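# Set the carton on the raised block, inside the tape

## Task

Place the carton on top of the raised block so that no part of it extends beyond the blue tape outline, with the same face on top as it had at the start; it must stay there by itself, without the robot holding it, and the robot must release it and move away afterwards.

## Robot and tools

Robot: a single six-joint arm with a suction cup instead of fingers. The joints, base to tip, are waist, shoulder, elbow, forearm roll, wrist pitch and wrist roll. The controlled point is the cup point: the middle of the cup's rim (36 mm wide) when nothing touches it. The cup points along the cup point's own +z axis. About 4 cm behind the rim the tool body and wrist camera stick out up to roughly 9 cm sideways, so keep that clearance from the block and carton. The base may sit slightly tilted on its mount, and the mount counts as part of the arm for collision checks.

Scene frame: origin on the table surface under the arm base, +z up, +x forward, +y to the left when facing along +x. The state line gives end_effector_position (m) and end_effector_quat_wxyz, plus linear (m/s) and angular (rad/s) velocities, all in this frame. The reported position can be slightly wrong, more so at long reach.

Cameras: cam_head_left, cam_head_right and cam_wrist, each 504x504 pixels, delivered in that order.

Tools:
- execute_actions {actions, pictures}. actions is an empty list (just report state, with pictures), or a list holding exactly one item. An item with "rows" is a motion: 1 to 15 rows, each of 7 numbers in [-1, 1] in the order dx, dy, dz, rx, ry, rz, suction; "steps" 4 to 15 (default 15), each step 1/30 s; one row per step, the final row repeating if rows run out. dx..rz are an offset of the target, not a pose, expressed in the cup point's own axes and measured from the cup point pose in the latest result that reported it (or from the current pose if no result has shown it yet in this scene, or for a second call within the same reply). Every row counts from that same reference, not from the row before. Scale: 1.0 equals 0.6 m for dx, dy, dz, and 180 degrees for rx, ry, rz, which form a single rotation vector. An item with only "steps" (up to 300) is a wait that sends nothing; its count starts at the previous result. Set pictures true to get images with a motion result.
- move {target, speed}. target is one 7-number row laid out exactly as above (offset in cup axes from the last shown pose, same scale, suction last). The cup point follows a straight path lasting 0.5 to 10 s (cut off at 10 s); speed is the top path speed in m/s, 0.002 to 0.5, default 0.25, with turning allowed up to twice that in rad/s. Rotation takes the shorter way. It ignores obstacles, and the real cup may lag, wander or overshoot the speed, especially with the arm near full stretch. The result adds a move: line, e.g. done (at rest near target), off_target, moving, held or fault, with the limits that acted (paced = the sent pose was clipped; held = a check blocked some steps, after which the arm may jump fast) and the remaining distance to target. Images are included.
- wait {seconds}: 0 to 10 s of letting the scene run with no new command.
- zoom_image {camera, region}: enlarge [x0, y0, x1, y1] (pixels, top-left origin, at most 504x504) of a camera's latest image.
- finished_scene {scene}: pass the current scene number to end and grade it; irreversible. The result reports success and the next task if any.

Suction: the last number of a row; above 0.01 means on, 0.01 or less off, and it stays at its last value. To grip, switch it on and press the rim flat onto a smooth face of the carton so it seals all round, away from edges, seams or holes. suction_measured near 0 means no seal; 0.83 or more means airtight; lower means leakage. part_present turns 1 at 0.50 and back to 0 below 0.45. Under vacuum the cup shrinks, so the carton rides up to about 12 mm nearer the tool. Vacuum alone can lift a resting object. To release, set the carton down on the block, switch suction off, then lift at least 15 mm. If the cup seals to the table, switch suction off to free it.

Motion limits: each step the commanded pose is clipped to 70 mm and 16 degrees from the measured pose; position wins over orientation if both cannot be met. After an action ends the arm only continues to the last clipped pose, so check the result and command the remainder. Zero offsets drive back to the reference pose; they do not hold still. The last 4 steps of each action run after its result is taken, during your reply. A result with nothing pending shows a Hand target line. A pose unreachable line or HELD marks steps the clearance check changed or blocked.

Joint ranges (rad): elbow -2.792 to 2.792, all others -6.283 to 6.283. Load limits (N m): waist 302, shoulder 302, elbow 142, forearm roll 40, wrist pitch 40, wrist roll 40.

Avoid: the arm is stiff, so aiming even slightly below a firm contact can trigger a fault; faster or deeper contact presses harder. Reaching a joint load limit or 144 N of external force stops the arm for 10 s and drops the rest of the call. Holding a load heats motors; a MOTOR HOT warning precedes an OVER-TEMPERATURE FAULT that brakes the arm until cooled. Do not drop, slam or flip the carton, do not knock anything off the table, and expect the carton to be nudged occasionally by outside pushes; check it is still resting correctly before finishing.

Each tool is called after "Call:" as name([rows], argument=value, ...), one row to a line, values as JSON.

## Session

Call:
execute_actions(actions=[])

Scene clock: 0.00 s of 5000.00 s.
end_effector_position=(+0.6481, +0.0290, +0.4483) suction_measured=0.00 part_present=0 end_effector_quat_wxyz=(-0.000, -0.021, +1.000, -0.002) end_effector_velocity=(-0.000, -0.000, +0.000) end_effector_angular_velocity=(-0.000, +0.001, -0.002)
Joint positions: [-0.052  0.169  1.622 -0.001  1.354 -0.052]
Joint velocities: [-0.     0.    -0.    -0.001  0.001  0.002]
Hand target: +0.648, +0.029, +0.448; -0.000, -0.021, +1.000, -0.002

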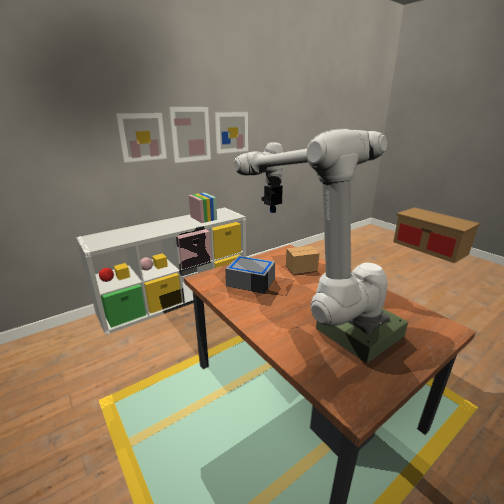

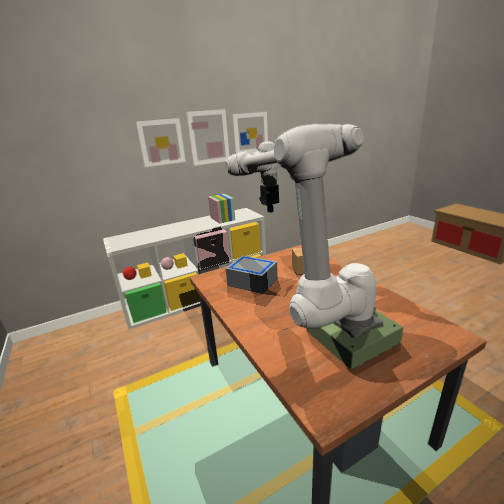

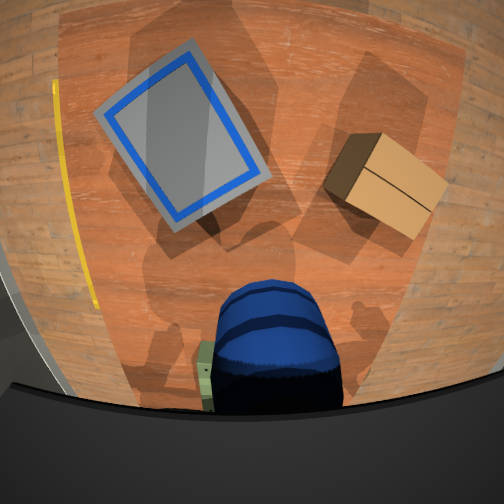

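Call:
move(target=[-0.043,-0.442,0.41,0,0,0.167,0], speed=0.4)

Scene clock: 1.57 s of 5000.00 s.
end_effector_position=(+0.6855, -0.2349, +0.2031) suction_measured=0.00 part_present=0 end_effector_quat_wxyz=(-0.000, +0.238, +0.971, -0.001) end_effector_velocity=(-0.000, -0.001, -0.000) end_effector_angular_velocity=(+0.000, -0.000, -0.002)
Joint positions: [-0.421  0.441  1.733 -0.001  0.971  0.104]
Joint velocities: [-0.002  0.001 -0.     0.    -0.001  0.   ]
Hand target: +0.685, -0.235, +0.203; -0.000, +0.238, +0.971, -0.001
Off the commanded pose: 0.001 m, 0 deg.
Kept back: nothing.
move: done

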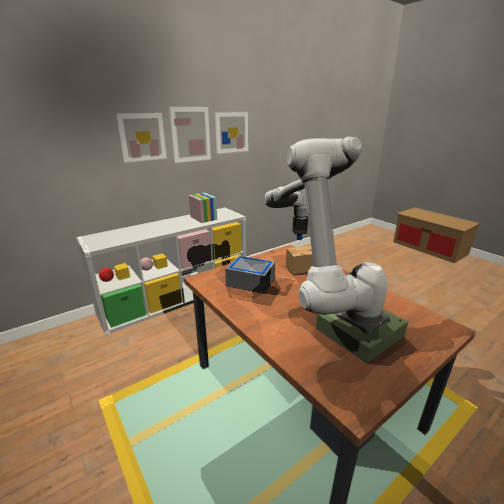

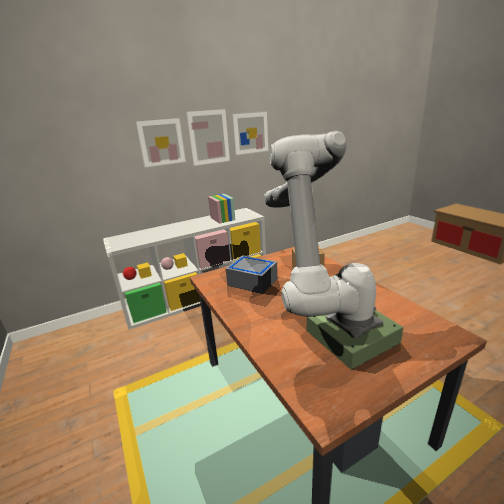

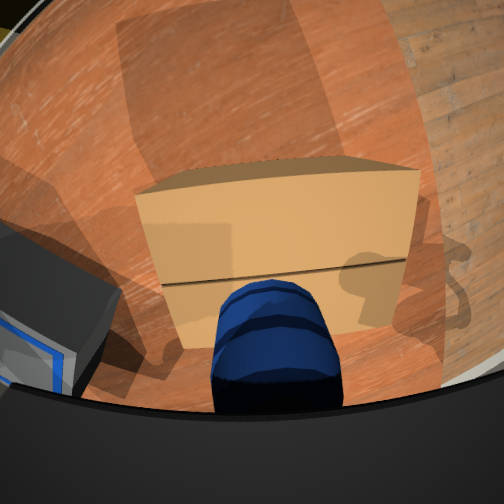

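Call:
move(target=[-0.01,-0.015,0.095,0,0,-0.028,0], speed=0.15)

Call:
move(target=[0,0,0.031,0,0,0,1], speed=0.05)

Scene clock: 2.53 s of 5000.00 s.
end_effector_position=(+0.6867, -0.2457, +0.1462) suction_measured=0.00 part_present=0 end_effector_quat_wxyz=(-0.000, +0.195, +0.981, -0.001) end_effector_velocity=(-0.000, +0.000, -0.000) end_effector_angular_velocity=(+0.001, +0.001, -0.001)
Joint positions: [-0.434  0.503  1.759 -0.001  0.882  0.003]
Joint velocities: [0.    0.    0.001 0.001 0.    0.001]
Hand target: +0.687, -0.246, +0.146; -0.000, +0.195, +0.981, -0.001
Off the commanded pose: 0.000 m, 0 deg.
Kept back: nothing.
move: done

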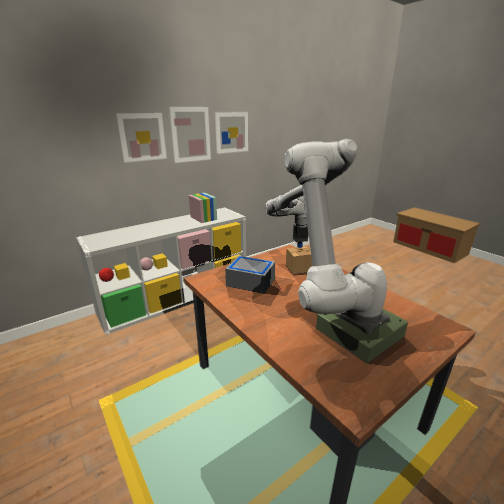

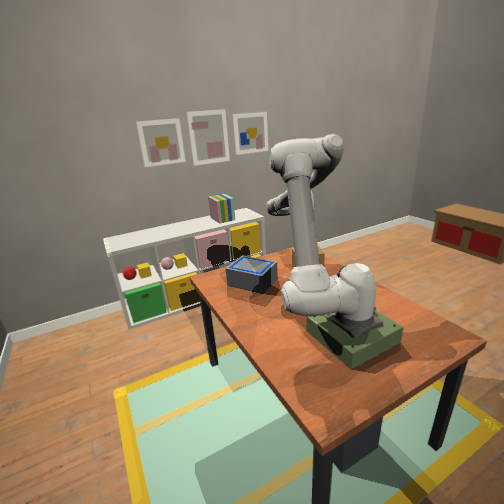

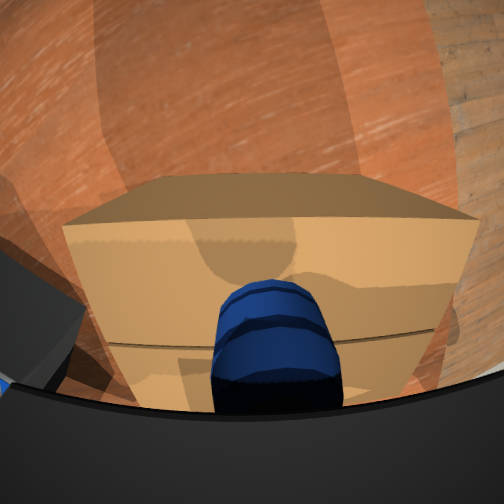

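Scene clock: 3.27 s of 5000.00 s.
end_effector_position=(+0.6867, -0.2457, +0.1275) suction_measured=0.84 part_present=1 end_effector_quat_wxyz=(-0.000, +0.195, +0.981, -0.001) end_effector_velocity=(+0.000, +0.000, -0.000) end_effector_angular_velocity=(+0.001, +0.001, +0.002)
Joint positions: [-0.434  0.523  1.769 -0.001  0.852  0.003]
Joint velocities: [ 0.     0.    -0.001  0.001  0.001 -0.003]
Hand target: +0.687, -0.246, +0.128; -0.000, +0.195, +0.981, -0.001
Off the commanded pose: 0.000 m, 0 deg.
Kept back: nothing.
move: done

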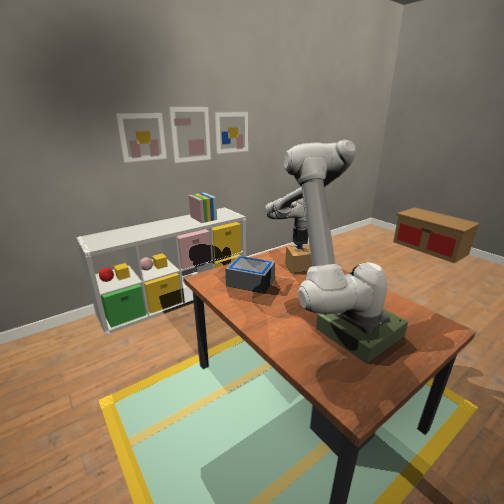

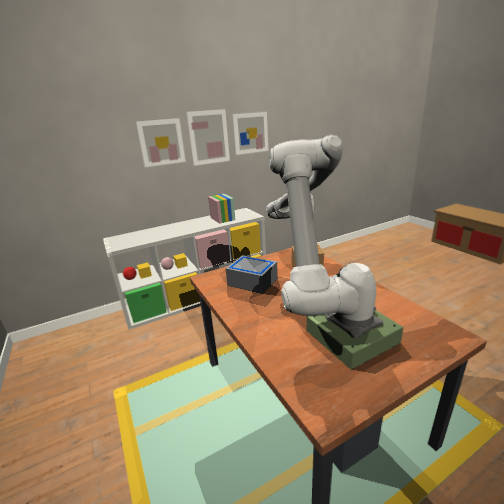

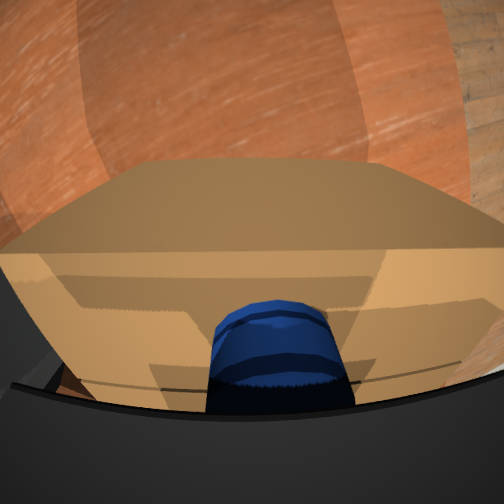

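Call:
move(target=[0,0.05,-0.265,0,0,0,1])

Call:
move(target=[0.207,0.588,0,0,0,0.206,1], speed=0.3)

Call:
zoom_image(camera="cam_head_left", region=[190,200,300,310])

Scene clock: 4.53 s of 5000.00 s.
end_effector_position=(+0.6981, -0.2178, +0.2863) suction_measured=0.93 part_present=1 end_effector_quat_wxyz=(-0.000, +0.195, +0.981, -0.001) end_effector_velocity=(-0.001, -0.000, +0.000) end_effector_angular_velocity=(-0.001, +0.003, -0.000)
Joint positions: [-0.393  0.382  1.649 -0.001  1.113  0.044]
Joint velocities: [ 0.    -0.    -0.    -0.002  0.003  0.002]
Hand target: +0.698, -0.218, +0.286; -0.000, +0.195, +0.981, -0.001
Off the commanded pose: 0.000 m, 0 deg.
Kept back: nothing.
move: done

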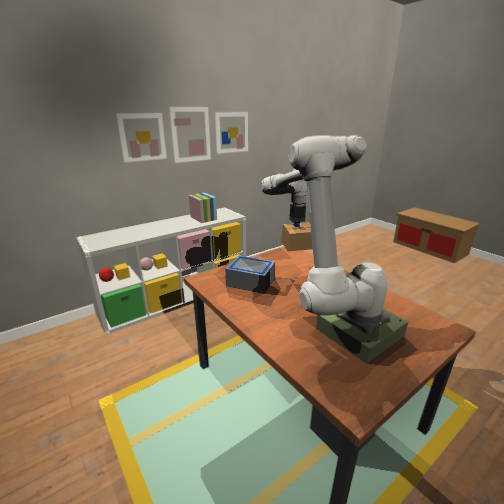

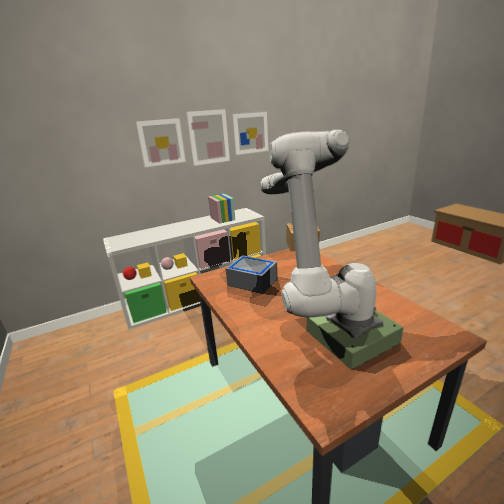

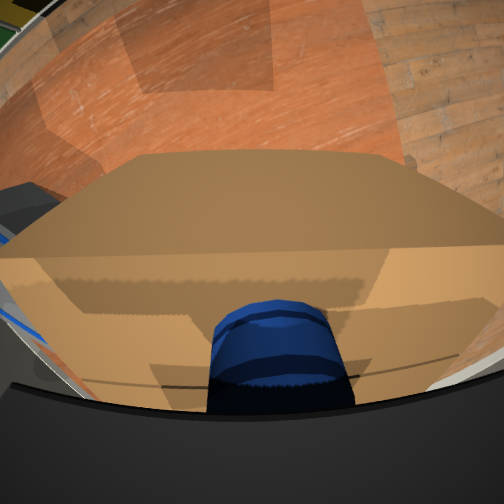

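Scene clock: 6.20 s of 5000.00 s.
end_effector_position=(+0.7185, +0.1551, +0.2855) suction_measured=0.94 part_present=1 end_effector_quat_wxyz=(+0.001, +0.497, +0.868, -0.002) end_effector_velocity=(+0.001, +0.000, -0.000) end_effector_angular_velocity=(-0.000, -0.002, +0.001)
Joint positions: [ 0.122  0.387  1.642 -0.001  1.115  1.207]
Joint velocities: [ 0.     0.    -0.    -0.001 -0.002 -0.   ]
Hand target: +0.719, +0.155, +0.286; +0.001, +0.497, +0.868, -0.002
Off the commanded pose: 0.001 m, 0 deg.
Kept back: nothing.
move: done

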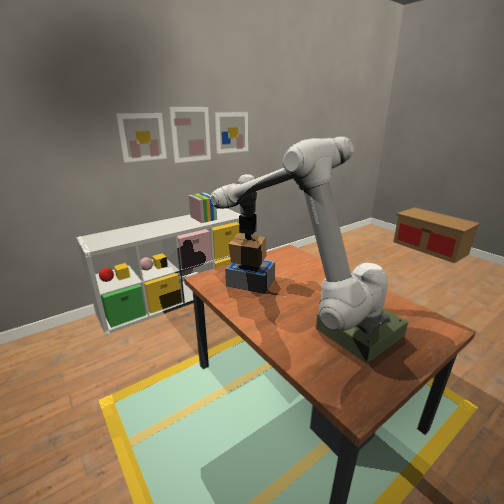

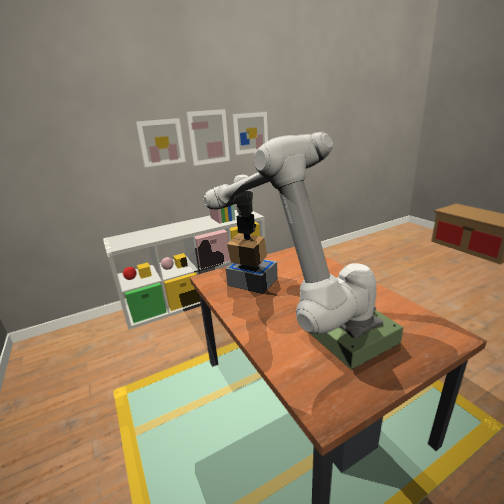

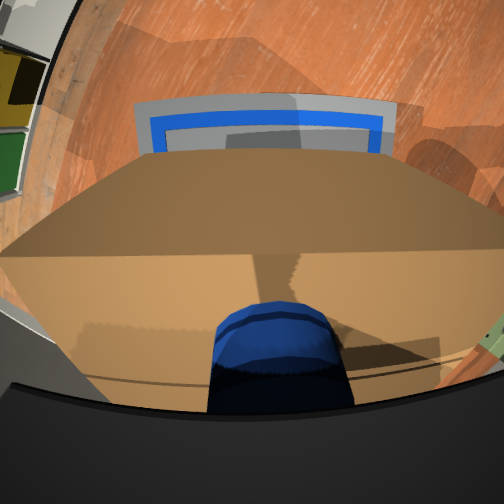

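Region (190, 200, 300, 310) of cam_head_left's 504x504 image, scaled by 4.582, with more detail than that image has.

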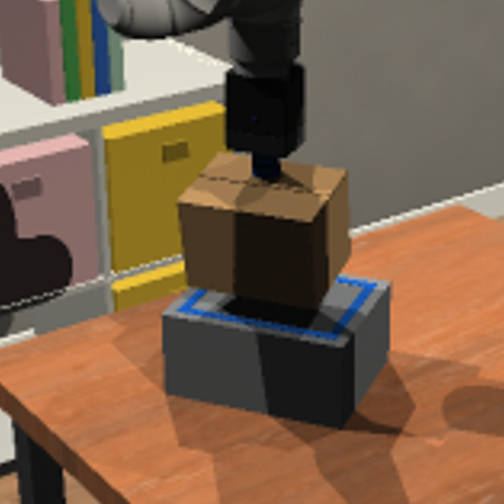

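Call:
move(target=[-0.05,-0.01,0.075,0,0,0.004,1], speed=0.05)

Call:
zoom_image(camera="cam_head_left", region=[210,220,290,300])

Scene clock: 7.80 s of 5000.00 s.
end_effector_position=(+0.7285, +0.1261, +0.2407) suction_measured=0.93 part_present=1 end_effector_quat_wxyz=(+0.001, +0.503, +0.865, -0.002) end_effector_velocity=(-0.000, +0.001, -0.000) end_effector_angular_velocity=(-0.000, +0.000, +0.003)
Joint positions: [ 0.082  0.428  1.672 -0.001  1.044  1.179]
Joint velocities: [ 0.001  0.     0.    -0.    -0.    -0.001]
Hand target: +0.729, +0.126, +0.241; +0.001, +0.503, +0.865, -0.002
Off the commanded pose: 0.000 m, 0 deg.
Kept back: nothing.
move: done

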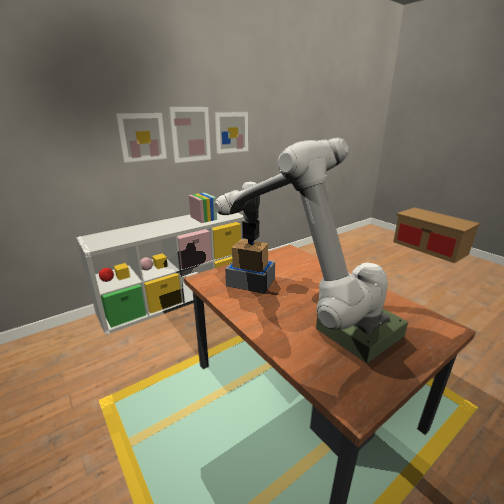

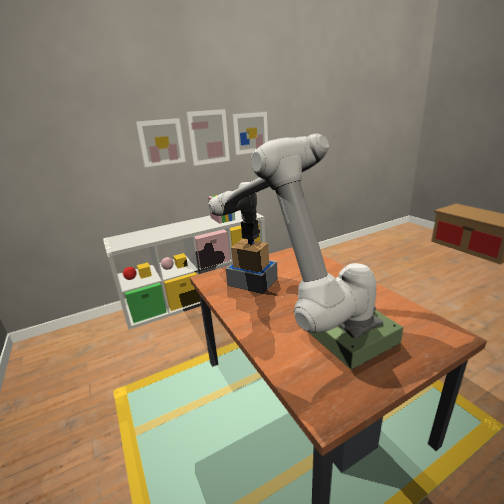

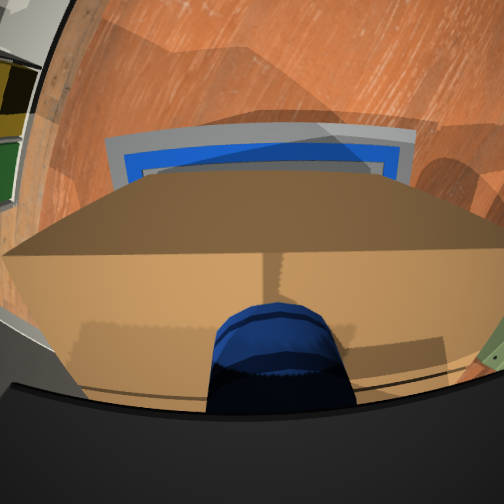

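Region (210, 220, 290, 300) of cam_head_left's 504x504 image, scaled by 6.300, with more detail than that image has.

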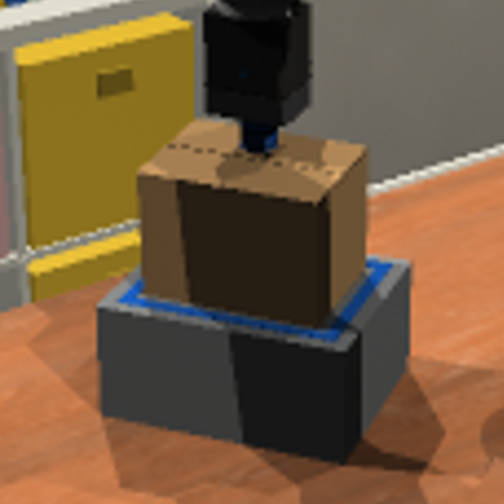

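Call:
move(target=[-0.013,0,0.006,0,0,-0.01,1], speed=0.04)

Call:
zoom_image(camera="cam_head_left", region=[210,220,290,300])

Scene clock: 8.73 s of 5000.00 s.
end_effector_position=(+0.7324, +0.1193, +0.2371) suction_measured=0.93 part_present=1 end_effector_quat_wxyz=(+0.001, +0.489, +0.872, -0.002) end_effector_velocity=(-0.001, +0.000, -0.000) end_effector_angular_velocity=(-0.001, +0.001, +0.001)
Joint positions: [ 0.072  0.434  1.67  -0.001  1.04   1.137]
Joint velocities: [ 0.    -0.     0.001 -0.001  0.001 -0.   ]
Hand target: +0.732, +0.119, +0.237; +0.001, +0.489, +0.872, -0.002
Off the commanded pose: 0.000 m, 0 deg.
Kept back: nothing.
move: done

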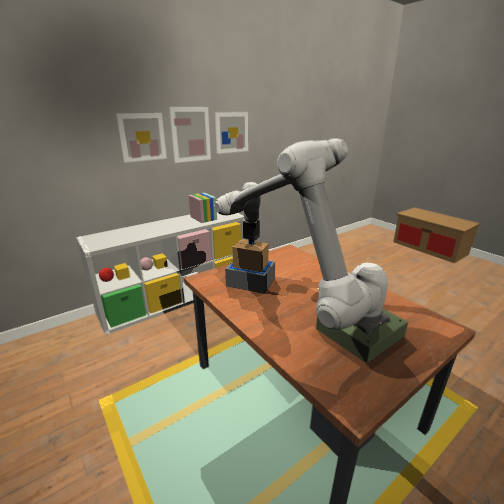

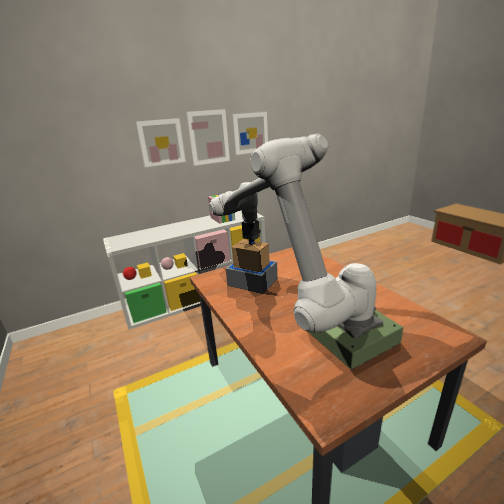

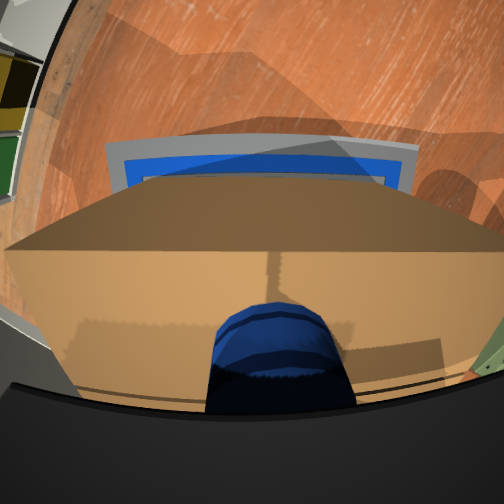

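Region (210, 220, 290, 300) of cam_head_left's 504x504 image, scaled by 6.300, with more detail than that image has.

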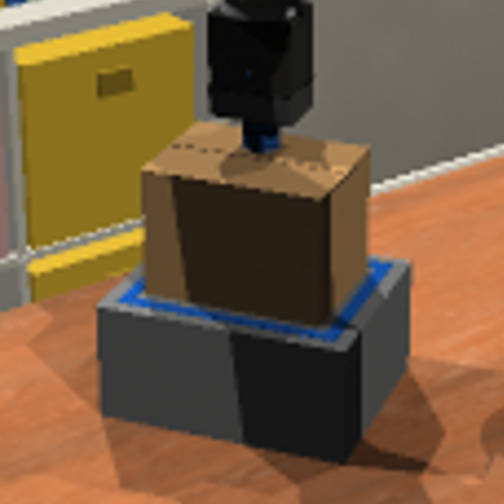

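Call:
execute_actions([
  {"rows":[[0,0,0.001,0,0,0,0]],"steps":6},
])

Call:
move(target=[0,0,-0.3,0,0,0,0], speed=0.35)

Call:
zoom_image(camera="cam_head_left", region=[210,220,290,300])

Scene clock: 8.90 s of 5000.00 s.
end_effector_position=(+0.7325, +0.1193, +0.2370) suction_measured=0.14 part_present=0 end_effector_quat_wxyz=(+0.001, +0.489, +0.872, -0.002) end_effector_velocity=(+0.002, -0.000, -0.002) end_effector_angular_velocity=(-0.000, -0.007, +0.002)
Joint positions: [ 0.072  0.435  1.67  -0.001  1.04   1.137]
Joint velocities: [-0.     0.002  0.    -0.001 -0.009 -0.002]
Steps of this call (steps 1 to 3: nothing new was sent; steps 4 to 5: the first 2 steps of this action). Readings (end_effector_position | what the end effector reports):
4: (+0.7324, +0.1193, +0.2371) | suction_measured=0.55 part_present=1
5: the state above

Scene clock: 10.07 s of 5000.00 s.
end_effector_position=(+0.7324, +0.1197, +0.4167) suction_measured=0.00 part_present=0 end_effector_quat_wxyz=(+0.001, +0.489, +0.872, -0.002) end_effector_velocity=(+0.000, +0.000, -0.000) end_effector_angular_velocity=(-0.002, +0.000, +0.003)
Joint positions: [ 0.072  0.327  1.478 -0.001  1.34   1.137]
Joint velocities: [ 0.001  0.    -0.    -0.002  0.    -0.002]
Hand target: +0.732, +0.120, +0.417; +0.001, +0.489, +0.872, -0.002
Off your previous action's commanded pose: 0.000 m, 0 deg at its last step (step 4 of this call).
Off the commanded pose: 0.000 m, 0 deg.
Kept back: nothing.
move: done

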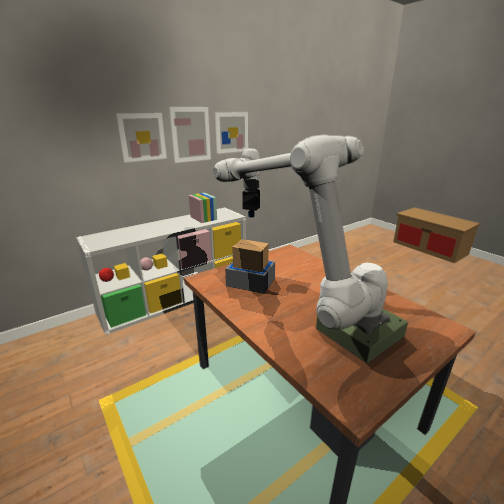

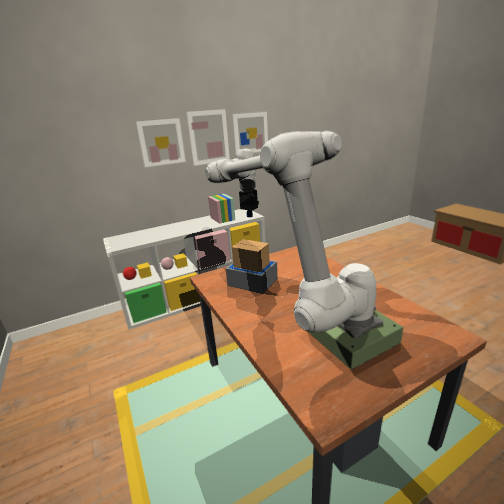

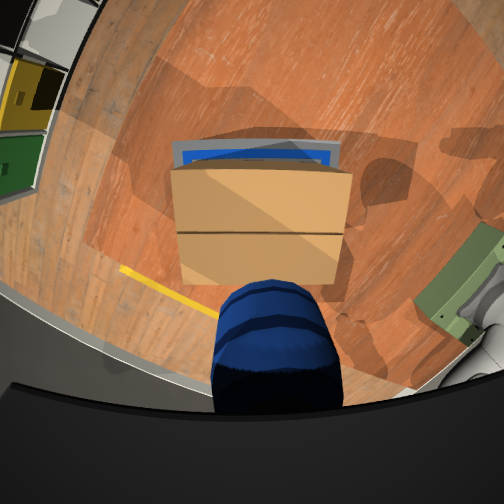

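Region (210, 220, 290, 300) of cam_head_left's 504x504 image, scaled by 6.300, with more detail than that image has.

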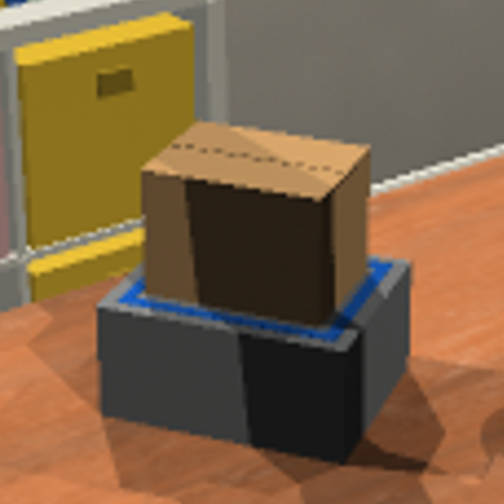

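Call:
finished_scene(scene=2)

The scene is finished: the task was done.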